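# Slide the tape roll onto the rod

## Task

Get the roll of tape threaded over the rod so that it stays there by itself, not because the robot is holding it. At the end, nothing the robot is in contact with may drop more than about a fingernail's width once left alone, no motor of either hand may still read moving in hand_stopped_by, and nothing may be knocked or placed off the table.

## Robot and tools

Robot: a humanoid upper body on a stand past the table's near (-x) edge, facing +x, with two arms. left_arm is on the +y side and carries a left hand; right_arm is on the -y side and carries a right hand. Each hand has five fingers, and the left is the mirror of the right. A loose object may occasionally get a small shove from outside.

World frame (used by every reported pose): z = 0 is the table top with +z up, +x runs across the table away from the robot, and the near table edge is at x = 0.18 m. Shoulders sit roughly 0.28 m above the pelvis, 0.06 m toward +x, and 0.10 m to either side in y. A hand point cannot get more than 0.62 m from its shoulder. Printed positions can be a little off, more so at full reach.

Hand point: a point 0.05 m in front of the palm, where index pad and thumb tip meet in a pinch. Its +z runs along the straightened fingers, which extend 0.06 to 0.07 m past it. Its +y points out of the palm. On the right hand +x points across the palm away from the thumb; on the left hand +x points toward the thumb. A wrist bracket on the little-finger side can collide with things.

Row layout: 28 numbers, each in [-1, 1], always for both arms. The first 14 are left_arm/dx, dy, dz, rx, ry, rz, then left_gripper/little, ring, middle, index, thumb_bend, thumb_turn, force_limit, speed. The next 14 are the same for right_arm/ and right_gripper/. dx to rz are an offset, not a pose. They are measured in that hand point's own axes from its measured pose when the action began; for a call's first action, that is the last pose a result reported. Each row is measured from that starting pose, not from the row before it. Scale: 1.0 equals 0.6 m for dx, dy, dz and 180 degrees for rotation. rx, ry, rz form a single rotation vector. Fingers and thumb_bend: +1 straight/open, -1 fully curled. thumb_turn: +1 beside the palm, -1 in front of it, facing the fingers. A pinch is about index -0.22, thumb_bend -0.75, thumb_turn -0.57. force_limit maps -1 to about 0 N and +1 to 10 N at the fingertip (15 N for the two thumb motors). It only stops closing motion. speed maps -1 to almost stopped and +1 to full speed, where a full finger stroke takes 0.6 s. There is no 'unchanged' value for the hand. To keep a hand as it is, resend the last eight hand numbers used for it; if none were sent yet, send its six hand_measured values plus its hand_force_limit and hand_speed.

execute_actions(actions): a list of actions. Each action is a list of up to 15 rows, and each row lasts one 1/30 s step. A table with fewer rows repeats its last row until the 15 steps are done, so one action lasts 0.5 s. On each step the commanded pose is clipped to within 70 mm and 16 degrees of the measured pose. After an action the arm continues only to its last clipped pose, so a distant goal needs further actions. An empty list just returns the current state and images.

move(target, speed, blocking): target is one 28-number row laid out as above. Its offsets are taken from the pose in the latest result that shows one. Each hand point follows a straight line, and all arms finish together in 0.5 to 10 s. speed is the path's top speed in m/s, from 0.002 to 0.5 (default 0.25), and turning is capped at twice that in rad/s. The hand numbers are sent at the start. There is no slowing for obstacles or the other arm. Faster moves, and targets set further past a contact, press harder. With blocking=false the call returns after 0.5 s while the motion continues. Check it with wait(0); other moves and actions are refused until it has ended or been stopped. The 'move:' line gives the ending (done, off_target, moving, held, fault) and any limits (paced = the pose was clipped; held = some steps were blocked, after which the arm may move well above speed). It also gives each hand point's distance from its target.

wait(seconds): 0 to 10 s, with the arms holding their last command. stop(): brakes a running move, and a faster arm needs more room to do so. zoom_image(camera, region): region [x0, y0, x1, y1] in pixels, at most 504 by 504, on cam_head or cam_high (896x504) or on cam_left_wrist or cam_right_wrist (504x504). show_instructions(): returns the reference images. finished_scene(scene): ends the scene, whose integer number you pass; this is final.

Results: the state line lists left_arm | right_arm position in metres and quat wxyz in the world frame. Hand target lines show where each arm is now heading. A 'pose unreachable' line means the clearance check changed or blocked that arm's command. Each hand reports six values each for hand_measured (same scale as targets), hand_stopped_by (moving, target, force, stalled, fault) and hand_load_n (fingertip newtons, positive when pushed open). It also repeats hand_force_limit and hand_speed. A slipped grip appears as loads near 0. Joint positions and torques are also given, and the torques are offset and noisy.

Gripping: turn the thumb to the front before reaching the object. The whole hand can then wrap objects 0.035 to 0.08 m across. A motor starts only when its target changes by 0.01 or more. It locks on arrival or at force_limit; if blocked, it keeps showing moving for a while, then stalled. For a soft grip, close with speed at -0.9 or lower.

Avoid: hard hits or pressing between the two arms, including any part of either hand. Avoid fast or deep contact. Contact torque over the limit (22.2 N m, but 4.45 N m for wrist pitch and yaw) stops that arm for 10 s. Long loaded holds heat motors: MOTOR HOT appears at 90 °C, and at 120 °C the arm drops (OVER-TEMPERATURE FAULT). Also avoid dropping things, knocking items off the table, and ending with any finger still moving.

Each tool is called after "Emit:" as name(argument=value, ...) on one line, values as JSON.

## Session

Emit:
execute_actions(actions=[])

Scene clock: 0.00 s.
left_arm: end_effector_position=(+0.0828, +0.1945, +0.4778) hand_measured=(+1.000, +1.000, +1.000, +1.000, +1.000, +1.000) hand_load_n=(+0.0, +0.0, +0.0, +0.0, +0.0, +0.0) hand_stopped_by=(target, target, target, target, target, target) hand_force_limit=0.00 hand_speed=-0.80 end_effector_quat_wxyz=(+0.069, -0.050, -0.047, +0.995) | right_arm: end_effector_position=(+0.1314, -0.0977, +0.5008) hand_measured=(+1.000, +1.000, +1.000, +1.000, +1.000, +1.000) hand_load_n=(+0.0, +0.0, +0.0, +0.0, +0.0, +0.0) hand_stopped_by=(target, target, target, target, target, target) hand_force_limit=0.00 hand_speed=-0.80 end_effector_quat_wxyz=(+0.961, -0.091, -0.028, +0.261)
Joint positions: left_arm=[-0.227  0.539  0.156 -0.62  -0.712 -1.047 -0.227] | right_arm=[-0.16  -0.573 -0.107 -0.653  0.71  -1.082  0.153]
Joint velocities: left_arm=[ 0.014  0.012  0.003 -0.014  0.014  0.     0.   ] | right_arm=[-0.008  0.018 -0.002  0.006  0.003  0.     0.   ]
Joint torques (N m, as the arm reports them, + toward a larger angle): no reading
Motor temperatures (°C, as the motors report them): left_arm=[47 46 41 47 44 35 36] | right_arm=[46 49 44 47 42 34 37]
Hand target (left_arm): +0.083, +0.195, +0.478; +0.069, -0.050, -0.047, +0.995
Hand target (right_arm): +0.131, -0.098, +0.501; +0.961, -0.091, -0.028, +0.261
camera_calibration (this result's frames):
cam_left_wrist: T_world_to_cam=[[0.253108, 0.963175, 0.090724, -0.253615], [-0.748152, 0.254329, -0.612851, 0.307441], [-0.613356, 0.0872419, 0.784973, -0.210833], [0, 0, 0, 1]] pos_world=[0.164888, 0.184478, 0.376922]
cam_right_wrist: T_world_to_cam=[[-0.530342, 0.825252, -0.194157, 0.238096], [-0.66954, -0.548193, -0.5012, 0.28754], [-0.520051, -0.135811, 0.843269, -0.234719], [0, 0, 0, 1]] pos_world=[0.196726, -0.0707391, 0.388274]

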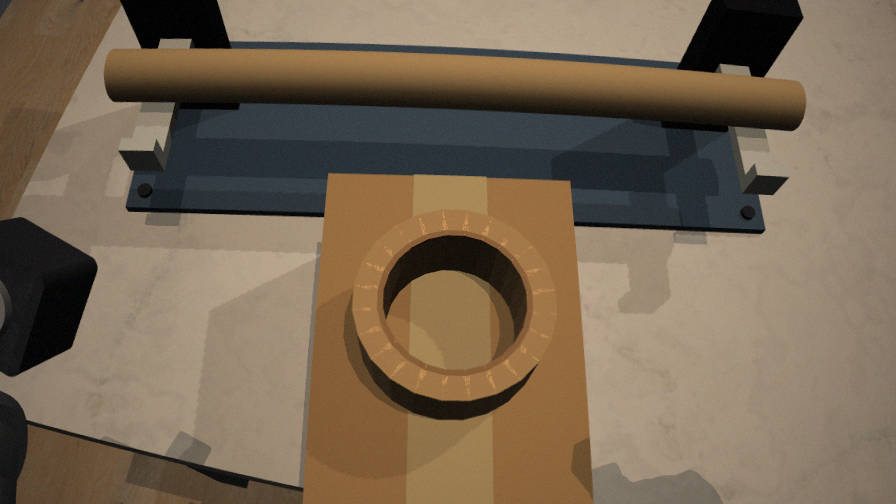

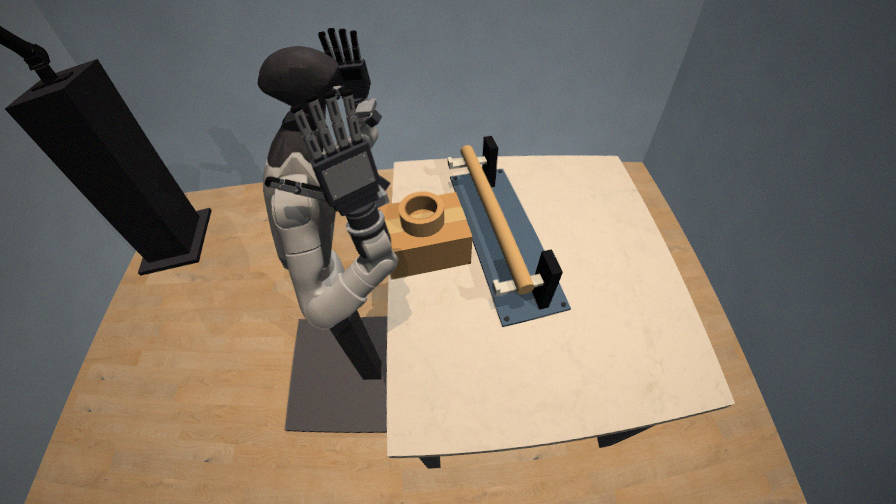

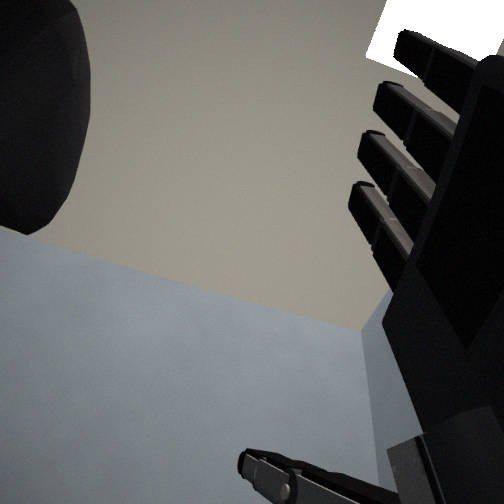

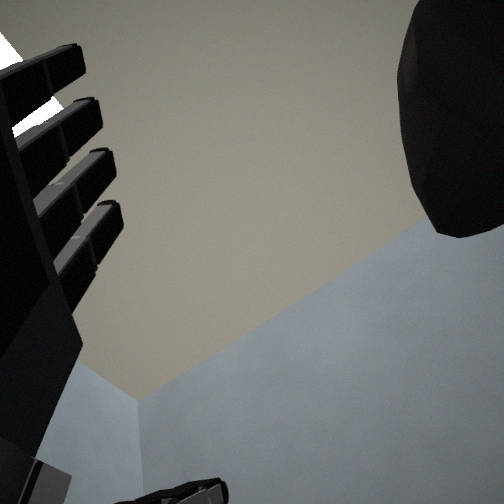

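Emit:
move(target=[-0.238,0.148,-0.492,-0.558,-0.3,0.146,-1,-1,-1,0.2,0,-0.57,0.6,0,0.563,-0.048,-0.507,-0.39,0.627,-0.292,0.5,0.5,0.5,0.5,1,-1,0.6,0], speed=0.4)

Scene clock: 4.80 s.
left_arm: end_effector_position=(+0.2403, +0.1113, +0.1876) hand_measured=(-1.000, -1.000, -1.000, +0.200, +0.000, -0.570) hand_load_n=(+0.0, +0.0, +0.0, +0.0, +0.0, +0.0) hand_stopped_by=(target, target, target, target, target, target) hand_force_limit=0.60 hand_speed=0.00 end_effector_quat_wxyz=(+0.205, -0.294, +0.777, -0.517) | right_arm: end_effector_position=(+0.4735, -0.0146, +0.2112) hand_measured=(+0.500, +0.500, +0.500, +0.500, +1.000, -1.000) hand_load_n=(+0.0, +0.0, +0.0, +0.0, +0.0, +0.0) hand_stopped_by=(target, target, target, target, target, target) hand_force_limit=0.60 hand_speed=0.00 end_effector_quat_wxyz=(-0.367, +0.653, -0.558, +0.358)
Joint positions: left_arm=[-0.181  0.979  0.149 -0.726  0.305 -0.378 -0.907] | right_arm=[-1.319 -0.938  1.013 -0.261 -0.326  1.149  0.668]
Joint velocities: left_arm=[ 0.002  0.018  0.009 -0.002 -0.009  0.     0.   ] | right_arm=[-0.011  0.011  0.002 -0.002 -0.006  0.     0.   ]
Joint torques (N m, as the arm reports them, + toward a larger angle): left_arm=[-4.01  2.87  1.82 -2.14 -0.11  0.19  0.6 ] | right_arm=[-5.42 -1.75 -1.65  0.71 -0.5   0.09 -0.37]
Motor temperatures (°C, as the motors report them): left_arm=[47 47 41 47 44 35 36] | right_arm=[47 50 44 48 43 34 37]
Hand target (left_arm): +0.241, +0.112, +0.187; +0.207, -0.293, +0.779, -0.514
Hand target (right_arm): +0.474, -0.015, +0.212; -0.366, +0.652, -0.558, +0.360
Off the commanded pose (left_arm): 0.003 m, 2 deg.
Off the commanded pose (right_arm): 0.016 m, 3 deg.
move: off_target (right_arm); limits=paced
camera_calibration (this result's frames):
cam_left_wrist: T_world_to_cam=[[0.319784, -0.195152, 0.927175, -0.230972], [-0.937586, -0.206299, 0.279952, 0.197885], [0.136642, -0.958831, -0.248943, 0.250985], [0, 0, 0, 1]] pos_world=[0.2251, 0.236401, 0.221234]
cam_right_wrist: T_world_to_cam=[[-0.473366, -0.068795, -0.878175, 0.399208], [-0.536393, 0.813307, 0.225421, 0.220292], [0.698718, 0.577754, -0.421893, -0.100725], [0, 0, 0, 1]] pos_world=[0.377513, -0.0935073, 0.258421]

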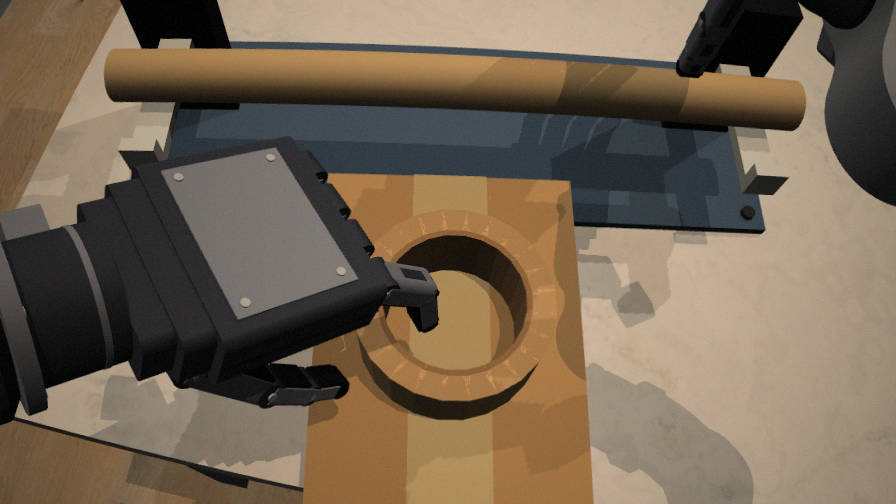

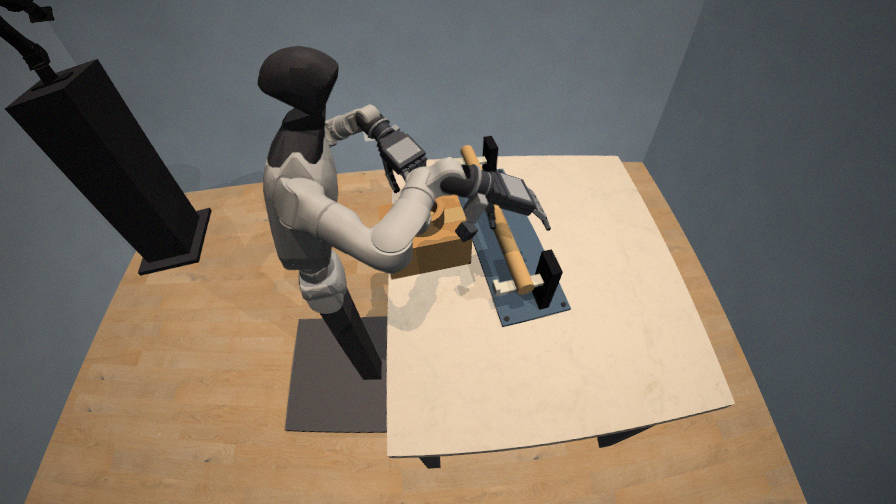

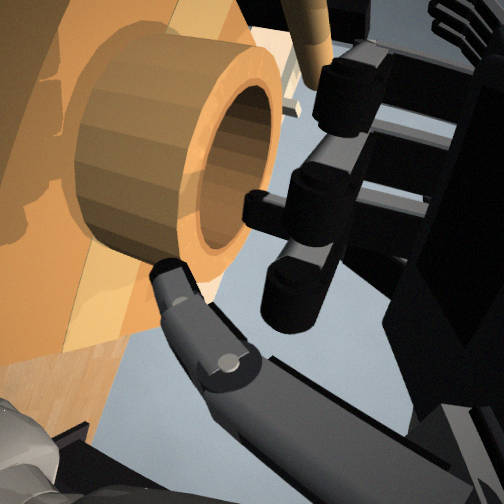

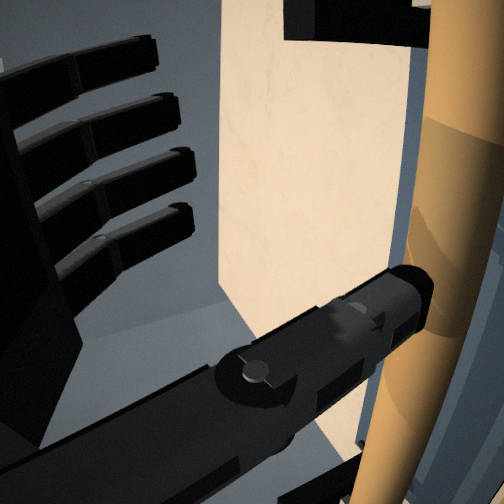

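Emit:
move(target=[-0.016,0.068,0.034,0,0,0,-1,-1,-1,0.2,0,-0.57,0.6,0,-0.085,0.05,0.025,0,-0.015,0.01,0.5,0.5,0.5,0.5,1,-1,0.6,0], speed=0.1)

Emit:
move(target=[0,0,0,0,0,0,-1,-1,-1,0.2,-0.62,-0.57,0.6,0,0,0.115,0.067,0,0,0,0.5,0.5,0.5,0.5,1,-1,0.6,0], speed=0.1)

Scene clock: 6.17 s.
left_arm: end_effector_position=(+0.2477, +0.1156, +0.1424) hand_measured=(-1.000, -1.000, -1.000, +0.200, +0.000, -0.570) hand_load_n=(+0.0, +0.0, +0.0, +0.0, +0.0, +0.0) hand_stopped_by=(target, target, target, target, target, target) hand_force_limit=0.60 hand_speed=0.00 end_effector_quat_wxyz=(+0.202, -0.295, +0.778, -0.517) | right_arm: end_effector_position=(+0.4649, +0.0353, +0.1754) hand_measured=(+0.500, +0.500, +0.500, +0.500, +1.000, -1.000) hand_load_n=(+0.0, +0.0, +0.0, +0.0, +0.0, +0.0) hand_stopped_by=(target, target, target, target, target, target) hand_force_limit=0.60 hand_speed=0.00 end_effector_quat_wxyz=(-0.386, +0.655, -0.557, +0.336)
Joint positions: left_arm=[-0.125  0.889  0.061 -0.539  0.513 -0.579 -0.756] | right_arm=[-1.284 -0.705  1.061 -0.176 -0.348  1.228  0.547]
Joint velocities: left_arm=[-0.011  0.006 -0.009 -0.011  0.002  0.     0.002] | right_arm=[ 0.006 -0.003 -0.008 -0.009  0.008  0.    -0.004]
Joint torques (N m, as the arm reports them, + toward a larger angle): left_arm=[-3.77  2.26  1.84 -2.21 -0.31  0.01  0.9 ] | right_arm=[-5.48 -1.61 -1.65  0.33 -0.56 -0.01 -0.5 ]
Motor temperatures (°C, as the motors report them): left_arm=[48 47 41 47 44 35 36] | right_arm=[48 50 45 48 43 34 37]
Hand target (left_arm): +0.248, +0.116, +0.142; +0.203, -0.294, +0.778, -0.517
Hand target (right_arm): +0.466, +0.034, +0.176; -0.386, +0.653, -0.557, +0.339
Off the commanded pose (left_arm): 0.002 m, 0 deg.
Off the commanded pose (right_arm): 0.002 m, 0 deg.
move: done
camera_calibration (this result's frames):
cam_left_wrist: T_world_to_cam=[[0.324083, -0.194555, 0.925807, -0.191524], [-0.936638, -0.203532, 0.285103, 0.217047], [0.132964, -0.959543, -0.248189, 0.243704], [0, 0, 0, 1]] pos_world=[0.232961, 0.240759, 0.175918]
cam_right_wrist: T_world_to_cam=[[-0.479628, -0.0428293, -0.876426, 0.368766], [-0.560743, 0.783214, 0.268595, 0.187974], [0.674925, 0.620275, -0.399667, -0.132996], [0, 0, 0, 1]] pos_world=[0.372038, -0.0489357, 0.219553]

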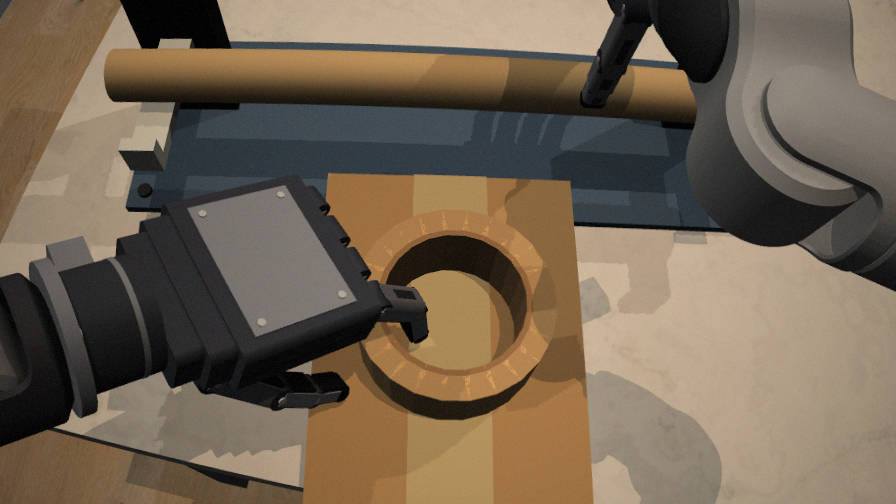

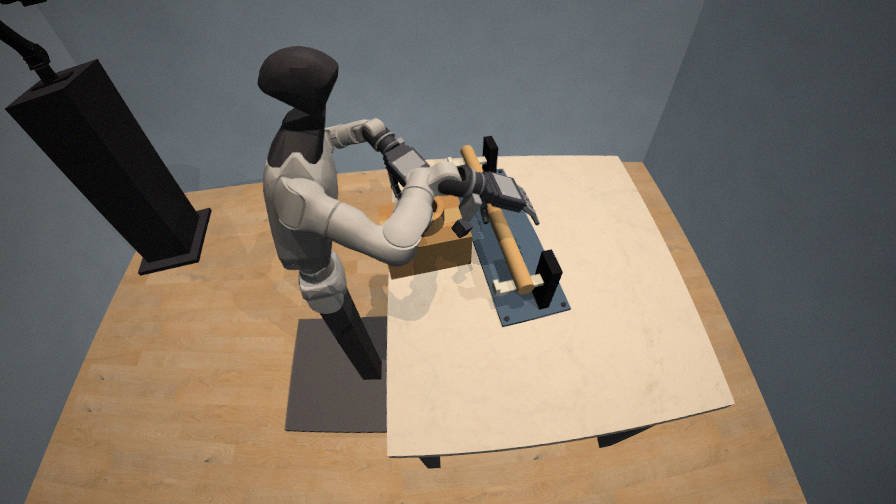

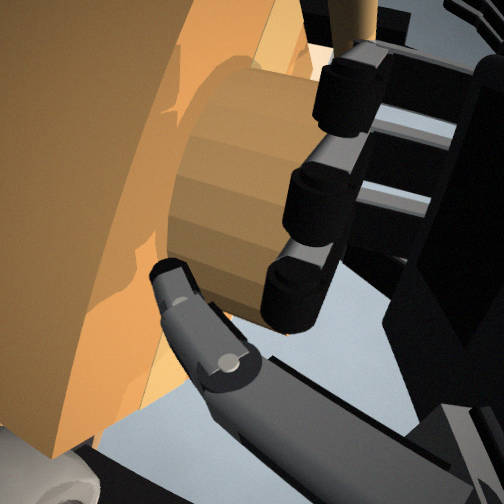

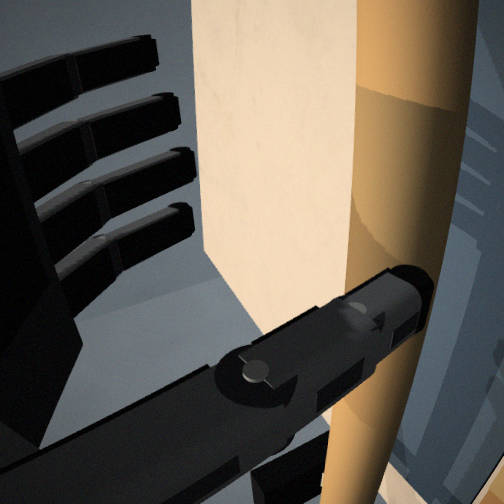

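Scene clock: 7.33 s.
left_arm: end_effector_position=(+0.2477, +0.1156, +0.1424) hand_measured=(-1.000, -1.000, -1.000, +0.200, -0.620, -0.570) hand_load_n=(+0.0, +0.0, +0.0, +0.0, +0.0, +0.0) hand_stopped_by=(target, target, target, target, target, target) hand_force_limit=0.60 hand_speed=0.00 end_effector_quat_wxyz=(+0.202, -0.295, +0.778, -0.517) | right_arm: end_effector_position=(+0.4673, +0.0357, +0.0969) hand_measured=(+0.500, +0.500, +0.500, +0.500, +1.000, -1.000) hand_load_n=(+0.0, +0.0, +0.0, +0.0, +0.0, +0.0) hand_stopped_by=(target, target, target, target, target, target) hand_force_limit=0.60 hand_speed=0.00 end_effector_quat_wxyz=(-0.386, +0.655, -0.556, +0.337)
Joint positions: left_arm=[-0.125  0.889  0.061 -0.539  0.513 -0.579 -0.756] | right_arm=[-1.075 -0.543  1.054  0.078 -0.347  1.047  0.262]
Joint velocities: left_arm=[-0.003  0.015  0.003 -0.005 -0.006  0.     0.   ] | right_arm=[ 0.003  0.009 -0.003  0.009  0.003 -0.004  0.   ]
Joint torques (N m, as the arm reports them, + toward a larger angle): left_arm=[-3.77  2.5   1.98 -2.5  -0.68  0.1   0.74] | right_arm=[-5.48 -1.19 -1.77 -0.11 -0.26 -0.19 -0.46]
Motor temperatures (°C, as the motors report them): left_arm=[48 47 41 47 44 35 36] | right_arm=[48 50 45 48 43 34 37]
Hand target (left_arm): +0.248, +0.116, +0.142; +0.202, -0.295, +0.778, -0.517
Hand target (right_arm): +0.468, +0.037, +0.098; -0.388, +0.654, -0.556, +0.336
Off the commanded pose (left_arm): 0.000 m, 0 deg.
Off the commanded pose (right_arm): 0.002 m, 0 deg.
move: done
camera_calibration (this result's frames):
cam_left_wrist: T_world_to_cam=[[0.324054, -0.194517, 0.925825, -0.191532], [-0.936645, -0.203534, 0.285079, 0.217057], [0.132984, -0.95955, -0.24815, 0.243693], [0, 0, 0, 1]] pos_world=[0.232965, 0.240758, 0.175919]
cam_right_wrist: T_world_to_cam=[[-0.477035, -0.0438245, -0.877791, 0.300072], [-0.562086, 0.78301, 0.266373, 0.210953], [0.675646, 0.620463, -0.398156, -0.166768], [0, 0, 0, 1]] pos_world=[0.374395, -0.0485538, 0.140809]

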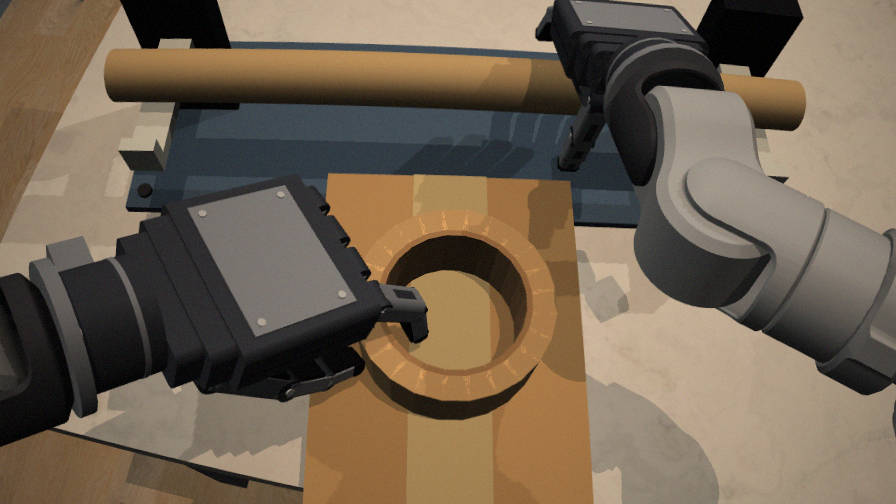

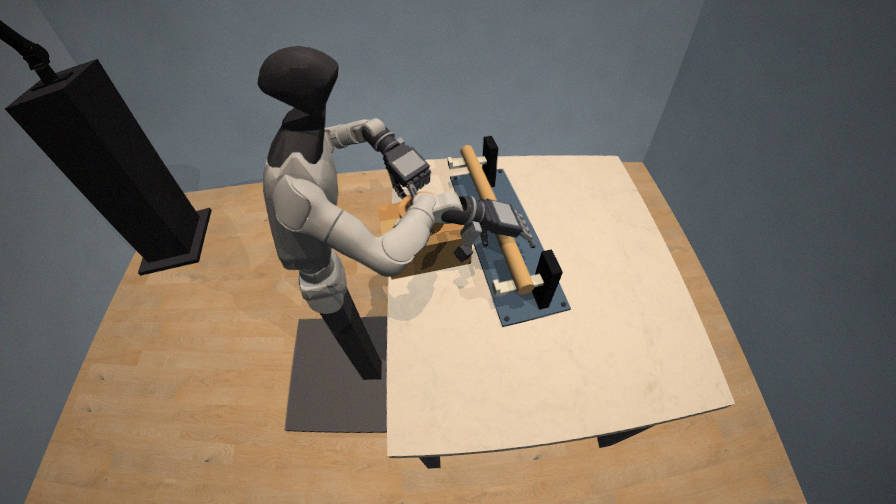

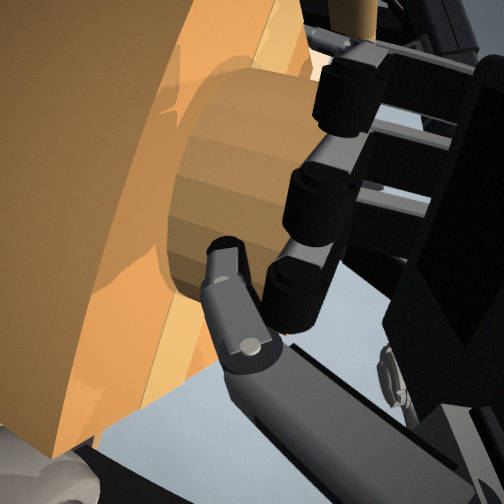

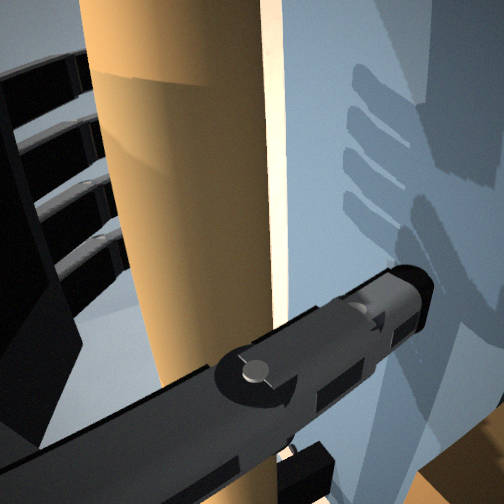

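Go deeper for a full wrap, then close.

Emit:
move(target=[0,0,0,0,0,0,-1,-1,-1,-0.5,-0.62,-0.57,0.8,-0.5,0,0.03,0.012,0,0,0,0.3,0.3,0.3,0.3,1,-1,0.8,-0.3])

Emit:
move(target=[0,-0.05,-0.05,0,0,0,-1,-1,-1,-0.5,-0.62,-0.57,0.8,-0.5,0,0,0,0,0,0,-1,-1,-1,-1,1,-1,0.8,-0.3], speed=0.07)

Emit:
move(target=[0,-0.05,-0.02,0,0,0,-1,-1,-1,-0.5,-0.62,-0.57,0.8,-0.5,0,-0.03,-0.017,0,0,0,-0.95,-0.95,-0.95,-0.95,-0.3,-1,0.8,-0.3], speed=0.07)

Scene clock: 8.60 s.
left_arm: end_effector_position=(+0.2476, +0.1154, +0.1425) hand_measured=(-1.000, -1.000, -1.000, +0.012, -0.618, -0.570) hand_load_n=(+0.0, +0.0, +0.0, +6.5, +3.5, +1.5) hand_stopped_by=(target, target, target, force, target, target) hand_force_limit=0.80 hand_speed=-0.50 end_effector_quat_wxyz=(+0.202, -0.294, +0.778, -0.517) | right_arm: end_effector_position=(+0.4654, +0.0348, +0.0784) hand_measured=(+0.300, +0.300, +0.300, +0.300, +1.000, -1.000) hand_load_n=(+0.0, +0.0, +0.0, +0.0, +0.0, +0.0) hand_stopped_by=(target, target, target, target, target, target) hand_force_limit=0.80 hand_speed=-0.30 end_effector_quat_wxyz=(-0.386, +0.654, -0.556, +0.338)
Joint positions: left_arm=[-0.125  0.889  0.061 -0.54   0.513 -0.58  -0.755] | right_arm=[-1.031 -0.504  1.054  0.144 -0.347  1.003  0.196]
Joint velocities: left_arm=[ 0.011 -0.008 -0.012  0.011 -0.009  0.     0.   ] | right_arm=[ 0.003 -0.006  0.002  0.002 -0.018  0.    -0.001]
Joint torques (N m, as the arm reports them, + toward a larger angle): left_arm=[-3.77  2.51  1.98 -2.5  -0.67  0.13  0.71] | right_arm=[-5.25 -1.13 -1.43 -0.49 -0.23 -0.14 -0.5 ]
Motor temperatures (°C, as the motors report them): left_arm=[48 47 41 47 44 35 36] | right_arm=[49 50 45 48 43 34 38]
Hand target (left_arm): +0.248, +0.116, +0.142; +0.202, -0.295, +0.778, -0.517
Hand target (right_arm): +0.465, +0.036, +0.078; -0.387, +0.654, -0.555, +0.337
Off the commanded pose (left_arm): 0.000 m, 0 deg.
Off the commanded pose (right_arm): 0.001 m, 0 deg.
move: done
camera_calibration (this result's frames):
cam_left_wrist: T_world_to_cam=[[0.323323, -0.194437, 0.926098, -0.191495], [-0.936999, -0.202579, 0.284597, 0.216969], [0.132272, -0.959769, -0.247685, 0.243695], [0, 0, 0, 1]] pos_world=[0.23298, 0.240611, 0.175954]
cam_right_wrist: T_world_to_cam=[[-0.476109, -0.0442967, -0.87827, 0.282574], [-0.561491, 0.783955, 0.264844, 0.215332], [0.676792, 0.619235, -0.39812, -0.172746], [0, 0, 0, 1]] pos_world=[0.372357, -0.0493229, 0.122373]

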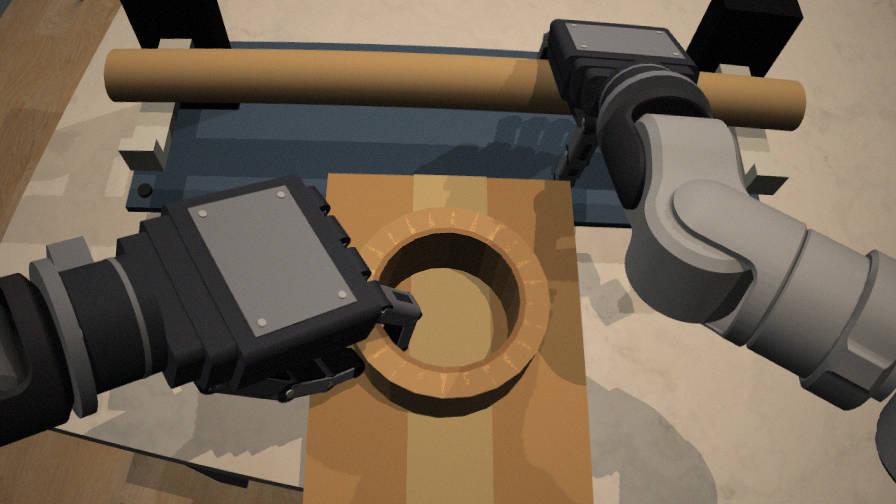

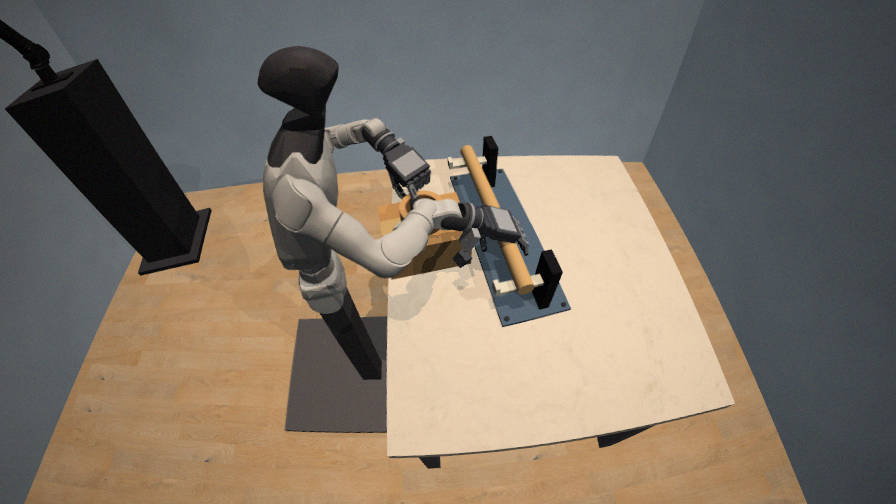

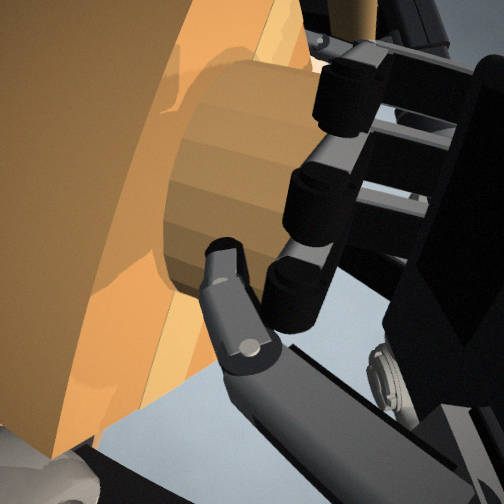

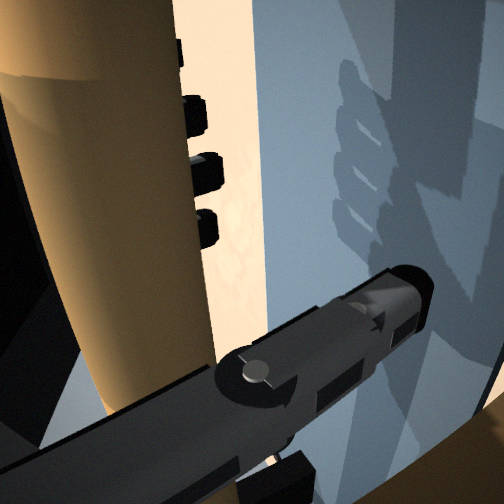

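Scene clock: 10.00 s.
left_arm: end_effector_position=(+0.2386, +0.1277, +0.1818) hand_measured=(-1.000, -1.000, -1.000, +0.012, -0.620, -0.570) hand_load_n=(+0.0, +0.0, +0.0, +2.5, +1.5, +0.0) hand_stopped_by=(target, target, target, force, target, target) hand_force_limit=0.80 hand_speed=-0.50 end_effector_quat_wxyz=(+0.206, -0.294, +0.777, -0.517) | right_arm: end_effector_position=(+0.4646, +0.0354, +0.0778) hand_measured=(-0.986, -0.926, -0.914, -0.898, +1.000, -1.000) hand_load_n=(+10.5, +9.5, +10.5, +4.5, +0.5, +3.5) hand_stopped_by=(force, force, force, force, target, target) hand_force_limit=0.80 hand_speed=-0.30 end_effector_quat_wxyz=(-0.386, +0.655, -0.556, +0.336)
Joint positions: left_arm=[-0.109  1.008  0.222 -0.636  0.281 -0.51  -0.858] | right_arm=[-1.03  -0.503  1.053  0.144 -0.346  1.002  0.198]
Joint velocities: left_arm=[-0.009  0.002  0.003  0.006 -0.006  0.     0.   ] | right_arm=[-0.002  0.     0.003 -0.002  0.003  0.     0.   ]
Joint torques (N m, as the arm reports them, + toward a larger angle): left_arm=[-3.94  2.86  2.57 -2.37 -1.22  0.21  1.13] | right_arm=[-6.31 -1.36 -1.91 -1.07 -0.54 -0.1  -0.64]
Motor temperatures (°C, as the motors report them): left_arm=[48 47 41 47 44 35 36] | right_arm=[50 50 45 48 43 34 38]
Hand target (left_arm): +0.238, +0.128, +0.182; +0.204, -0.295, +0.777, -0.517
Hand target (right_arm): +0.465, +0.035, +0.078; -0.386, +0.654, -0.556, +0.338
Off the commanded pose (left_arm): 0.002 m, 0 deg.
Off the commanded pose (right_arm): 0.001 m, 0 deg.
move: done
camera_calibration (this result's frames):
cam_left_wrist: T_world_to_cam=[[0.318377, -0.195224, 0.927644, -0.221654], [-0.938075, -0.205858, 0.278634, 0.201536], [0.136567, -0.958911, -0.248675, 0.265453], [0, 0, 0, 1]] pos_world=[0.223373, 0.252762, 0.215473]
cam_right_wrist: T_world_to_cam=[[-0.479456, -0.0433016, -0.876497, 0.28306], [-0.561265, 0.782927, 0.268341, 0.214195], [0.674614, 0.620605, -0.399683, -0.171736], [0, 0, 0, 1]] pos_world=[0.37179, -0.048862, 0.121984]

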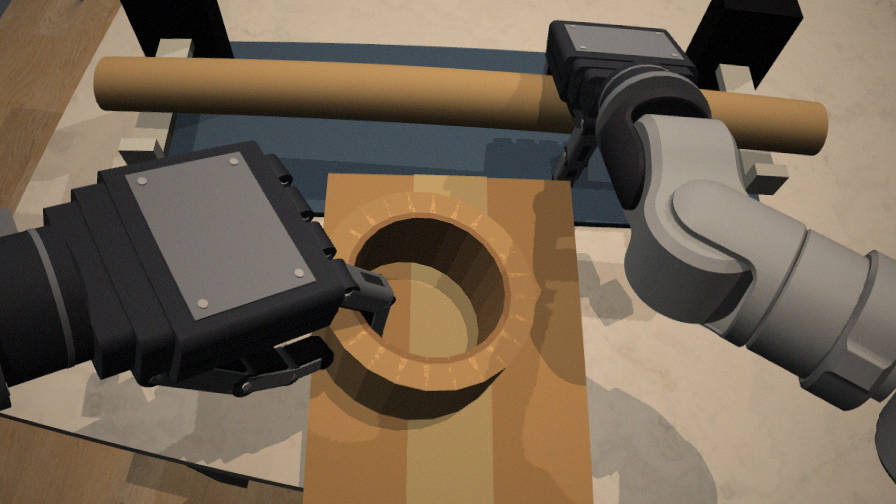

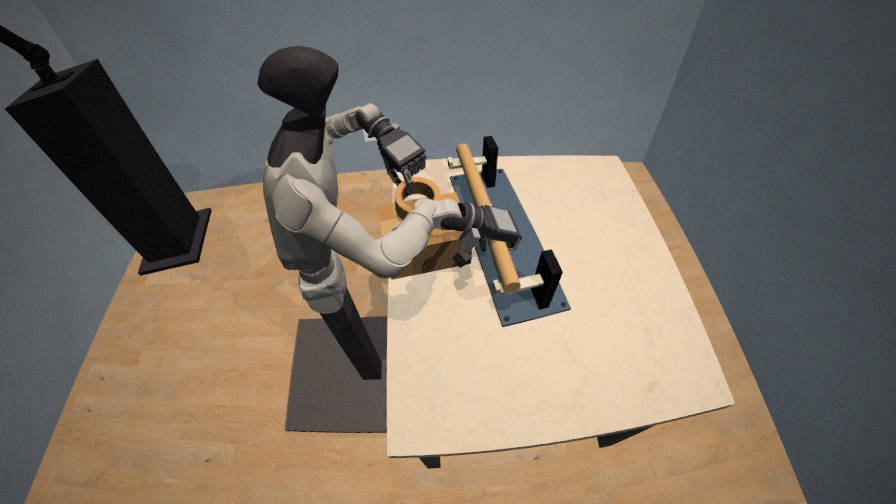

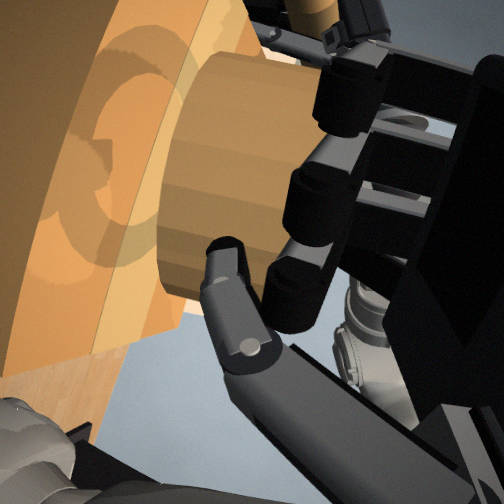

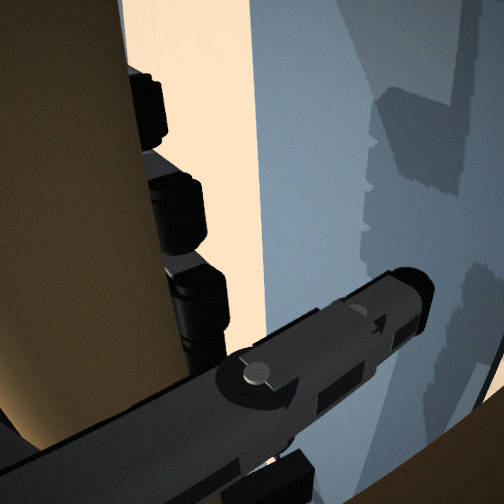

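Scene clock: 10.77 s.
left_arm: end_effector_position=(+0.2404, +0.1273, +0.2140) hand_measured=(-1.000, -1.000, -1.000, +0.012, -0.620, -0.570) hand_load_n=(+0.0, +0.0, +0.0, +2.5, +1.5, +0.0) hand_stopped_by=(target, target, target, force, target, target) hand_force_limit=0.80 hand_speed=-0.50 end_effector_quat_wxyz=(+0.208, -0.293, +0.776, -0.518) | right_arm: end_effector_position=(+0.4640, +0.0360, +0.0978) hand_measured=(-0.950, -0.926, -0.914, -0.914, +0.732, -1.000) hand_load_n=(+0.0, +12.0, +12.5, +14.0, +13.5, +6.5) hand_stopped_by=(target, force, force, force, force, target) hand_force_limit=0.80 hand_speed=-0.30 end_effector_quat_wxyz=(-0.386, +0.655, -0.557, +0.334)
Joint positions: left_arm=[-0.196  1.101  0.272 -0.691  0.125 -0.383 -0.928] | right_arm=[-1.071 -0.551  1.056  0.049 -0.346  1.066  0.268]
Joint velocities: left_arm=[-0.002  0.008 -0.002  0.023 -0.002  0.001  0.   ] | right_arm=[ 0.    -0.006  0.018 -0.003  0.     0.001  0.   ]
Joint torques (N m, as the arm reports them, + toward a larger angle): left_arm=[-4.41  3.12  2.61 -1.7  -1.1   0.19  1.13] | right_arm=[-6.34 -1.54 -2.02 -1.28 -0.62  0.02 -0.54]
Motor temperatures (°C, as the motors report them): left_arm=[48 47 41 47 44 35 36] | right_arm=[51 50 45 48 43 34 38]
Hand target (left_arm): +0.240, +0.127, +0.214; +0.207, -0.293, +0.777, -0.518
Hand target (right_arm): +0.464, +0.035, +0.098; -0.385, +0.655, -0.557, +0.335
Off the commanded pose (left_arm): 0.002 m, 0 deg.
Off the commanded pose (right_arm): 0.001 m, 0 deg.
move: done
camera_calibration (this result's frames):
cam_left_wrist: T_world_to_cam=[[0.314568, -0.194537, 0.929087, -0.251615], [-0.938914, -0.207711, 0.274404, 0.19551], [0.1396, -0.958651, -0.247992, 0.271998], [0, 0, 0, 1]] pos_world=[0.224746, 0.252412, 0.247577]
cam_right_wrist: T_world_to_cam=[[-0.481513, -0.0411251, -0.875474, 0.301052], [-0.560903, 0.782006, 0.271763, 0.207604], [0.673449, 0.621913, -0.399613, -0.163185], [0, 0, 0, 1]] pos_world=[0.371303, -0.0484799, 0.141933]

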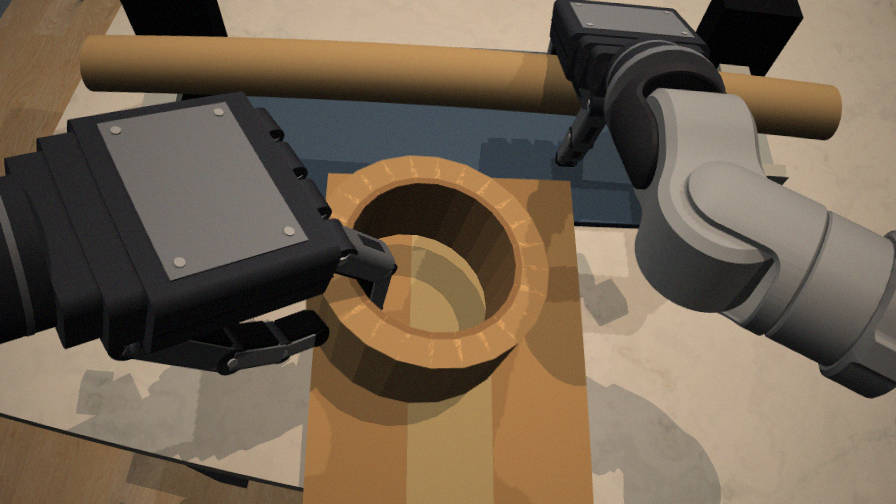

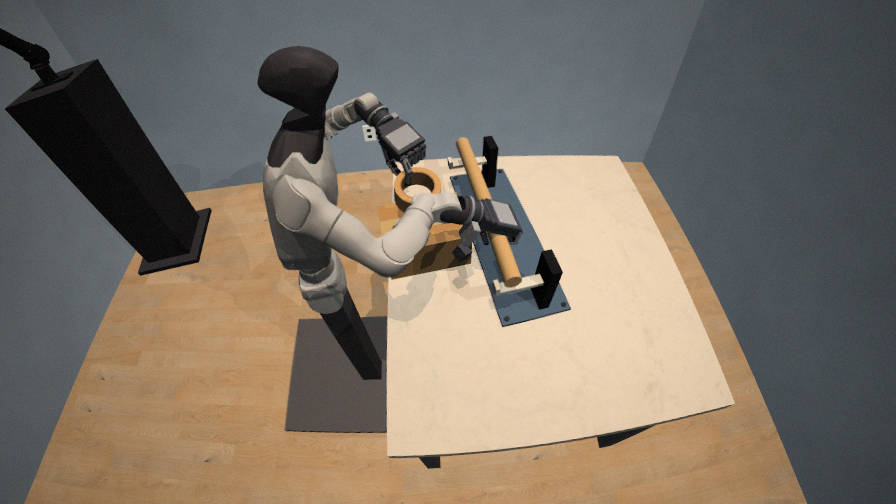

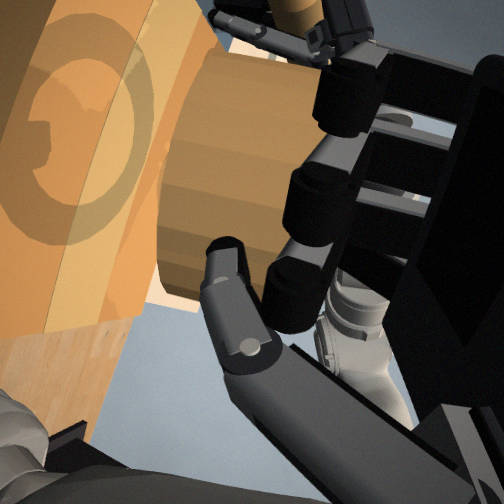

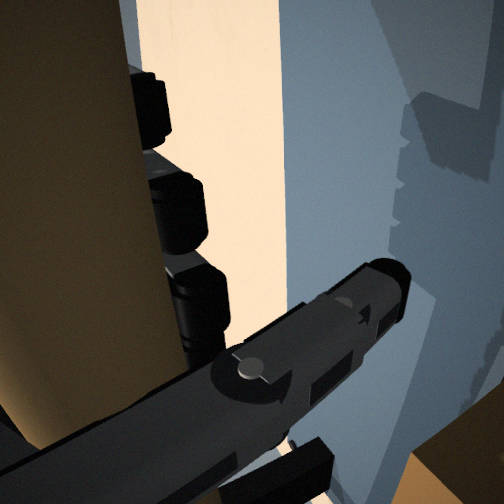

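Emit:
move(target=[-0.175,-0.023,-0.13,0.237,-0.068,-0.511,-1,-1,-1,-0.6,-0.62,-0.57,1,-0.5,0.26,-0.145,-0.12,0,0,0,-1,-0.95,-0.95,-0.95,-0.3,-1,0.8,-0.3], speed=0.3)

Scene clock: 14.53 s.
left_arm: end_effector_position=(+0.2725, +0.2544, +0.2578) hand_measured=(-1.000, -1.000, -1.000, -0.010, -0.616, -0.570) hand_load_n=(+0.0, +0.0, +0.0, +9.5, +5.5, +0.5) hand_stopped_by=(target, target, target, force, target, target) hand_force_limit=1.00 hand_speed=-0.50 end_effector_quat_wxyz=(+0.041, +0.713, -0.088, +0.694) | right_arm: end_effector_position=(+0.4686, -0.1219, +0.2059) hand_measured=(-0.980, -0.926, -0.914, -0.914, +0.732, -1.000) hand_load_n=(+11.0, +12.0, +12.5, +14.5, +13.0, +6.5) hand_stopped_by=(force, force, force, force, force, target) hand_force_limit=0.80 hand_speed=-0.30 end_effector_quat_wxyz=(-0.387, +0.650, -0.565, +0.330)
Joint positions: left_arm=[ 0.275  0.615  0.661 -0.488 -0.682  0.264 -0.638] | right_arm=[-0.851 -1.376  0.633 -0.186 -0.019  0.545  0.437]
Joint velocities: left_arm=[-0.011 -0.003 -0.014 -0.003 -0.006  0.008  0.   ] | right_arm=[ 0.003 -0.003  0.003  0.002  0.003  0.     0.   ]
Joint torques (N m, as the arm reports them, + toward a larger angle): left_arm=[-2.37  2.89  2.41 -3.58 -1.26 -0.97  0.1 ] | right_arm=[-4.59 -3.41 -3.07  0.87  0.25 -0.14 -0.53]
Motor temperatures (°C, as the motors report them): left_arm=[48 48 41 48 44 35 36] | right_arm=[53 51 46 48 43 34 38]
Hand target (left_arm): +0.272, +0.255, +0.258; +0.042, +0.713, -0.085, +0.694
Hand target (right_arm): +0.468, -0.122, +0.205; -0.386, +0.650, -0.567, +0.327
Off the commanded pose (left_arm): 0.008 m, 3 deg.
Off the commanded pose (right_arm): 0.004 m, 1 deg.
move: off_target (left_arm, right_arm)
camera_calibration (this result's frames):
cam_left_wrist: T_world_to_cam=[[0.158442, 0.985724, -0.0569537, -0.281207], [-0.50669, 0.13068, 0.852167, -0.112764], [0.847444, -0.106161, 0.520161, -0.20757], [0, 0, 0, 1]] pos_world=[0.163322, 0.269892, 0.188047]
cam_right_wrist: T_world_to_cam=[[-0.487683, -0.0223875, -0.872734, 0.396078], [-0.548726, 0.785384, 0.286481, 0.295927], [0.679018, 0.618604, -0.395303, -0.028826], [0, 0, 0, 1]] pos_world=[0.375117, -0.205717, 0.249499]

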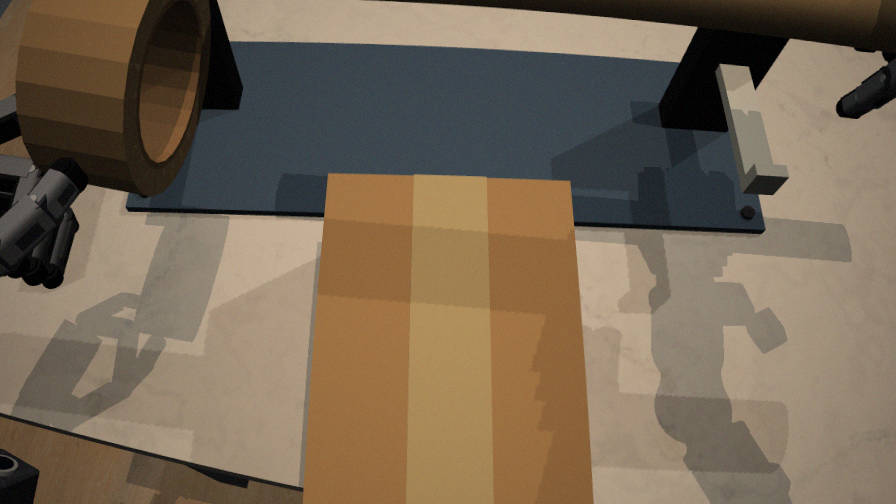

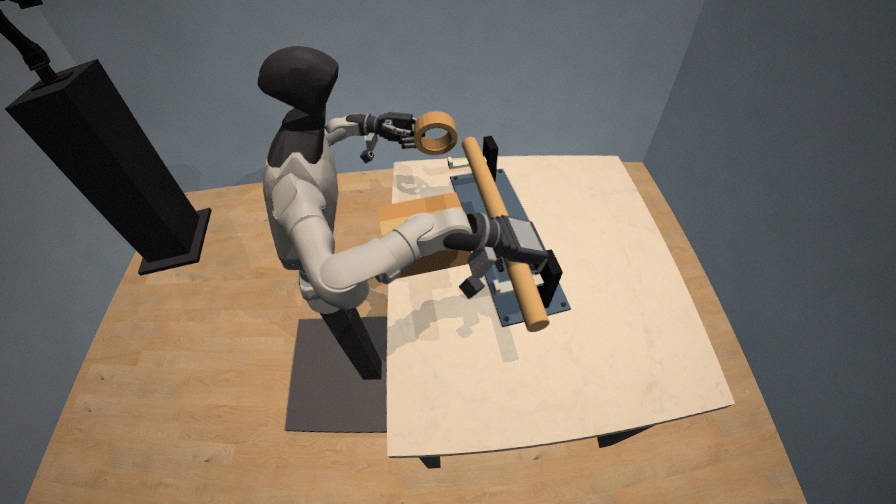

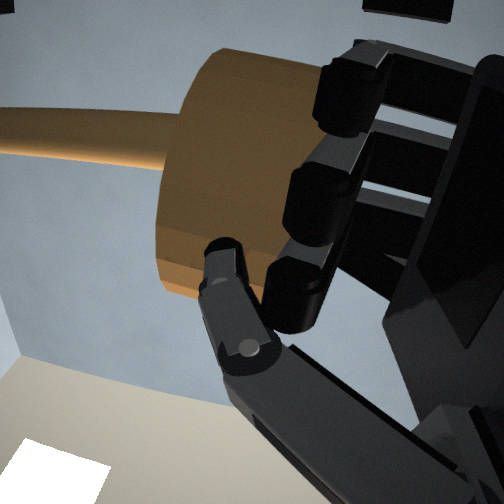

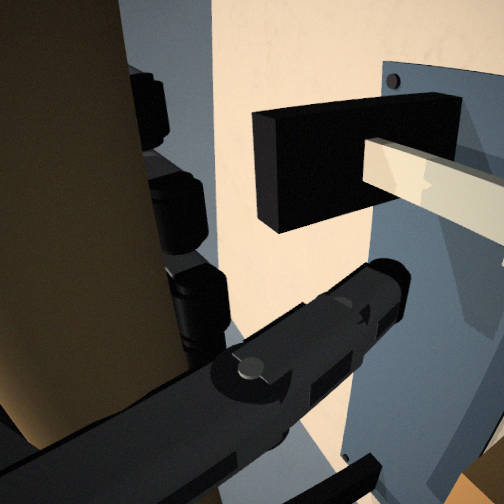

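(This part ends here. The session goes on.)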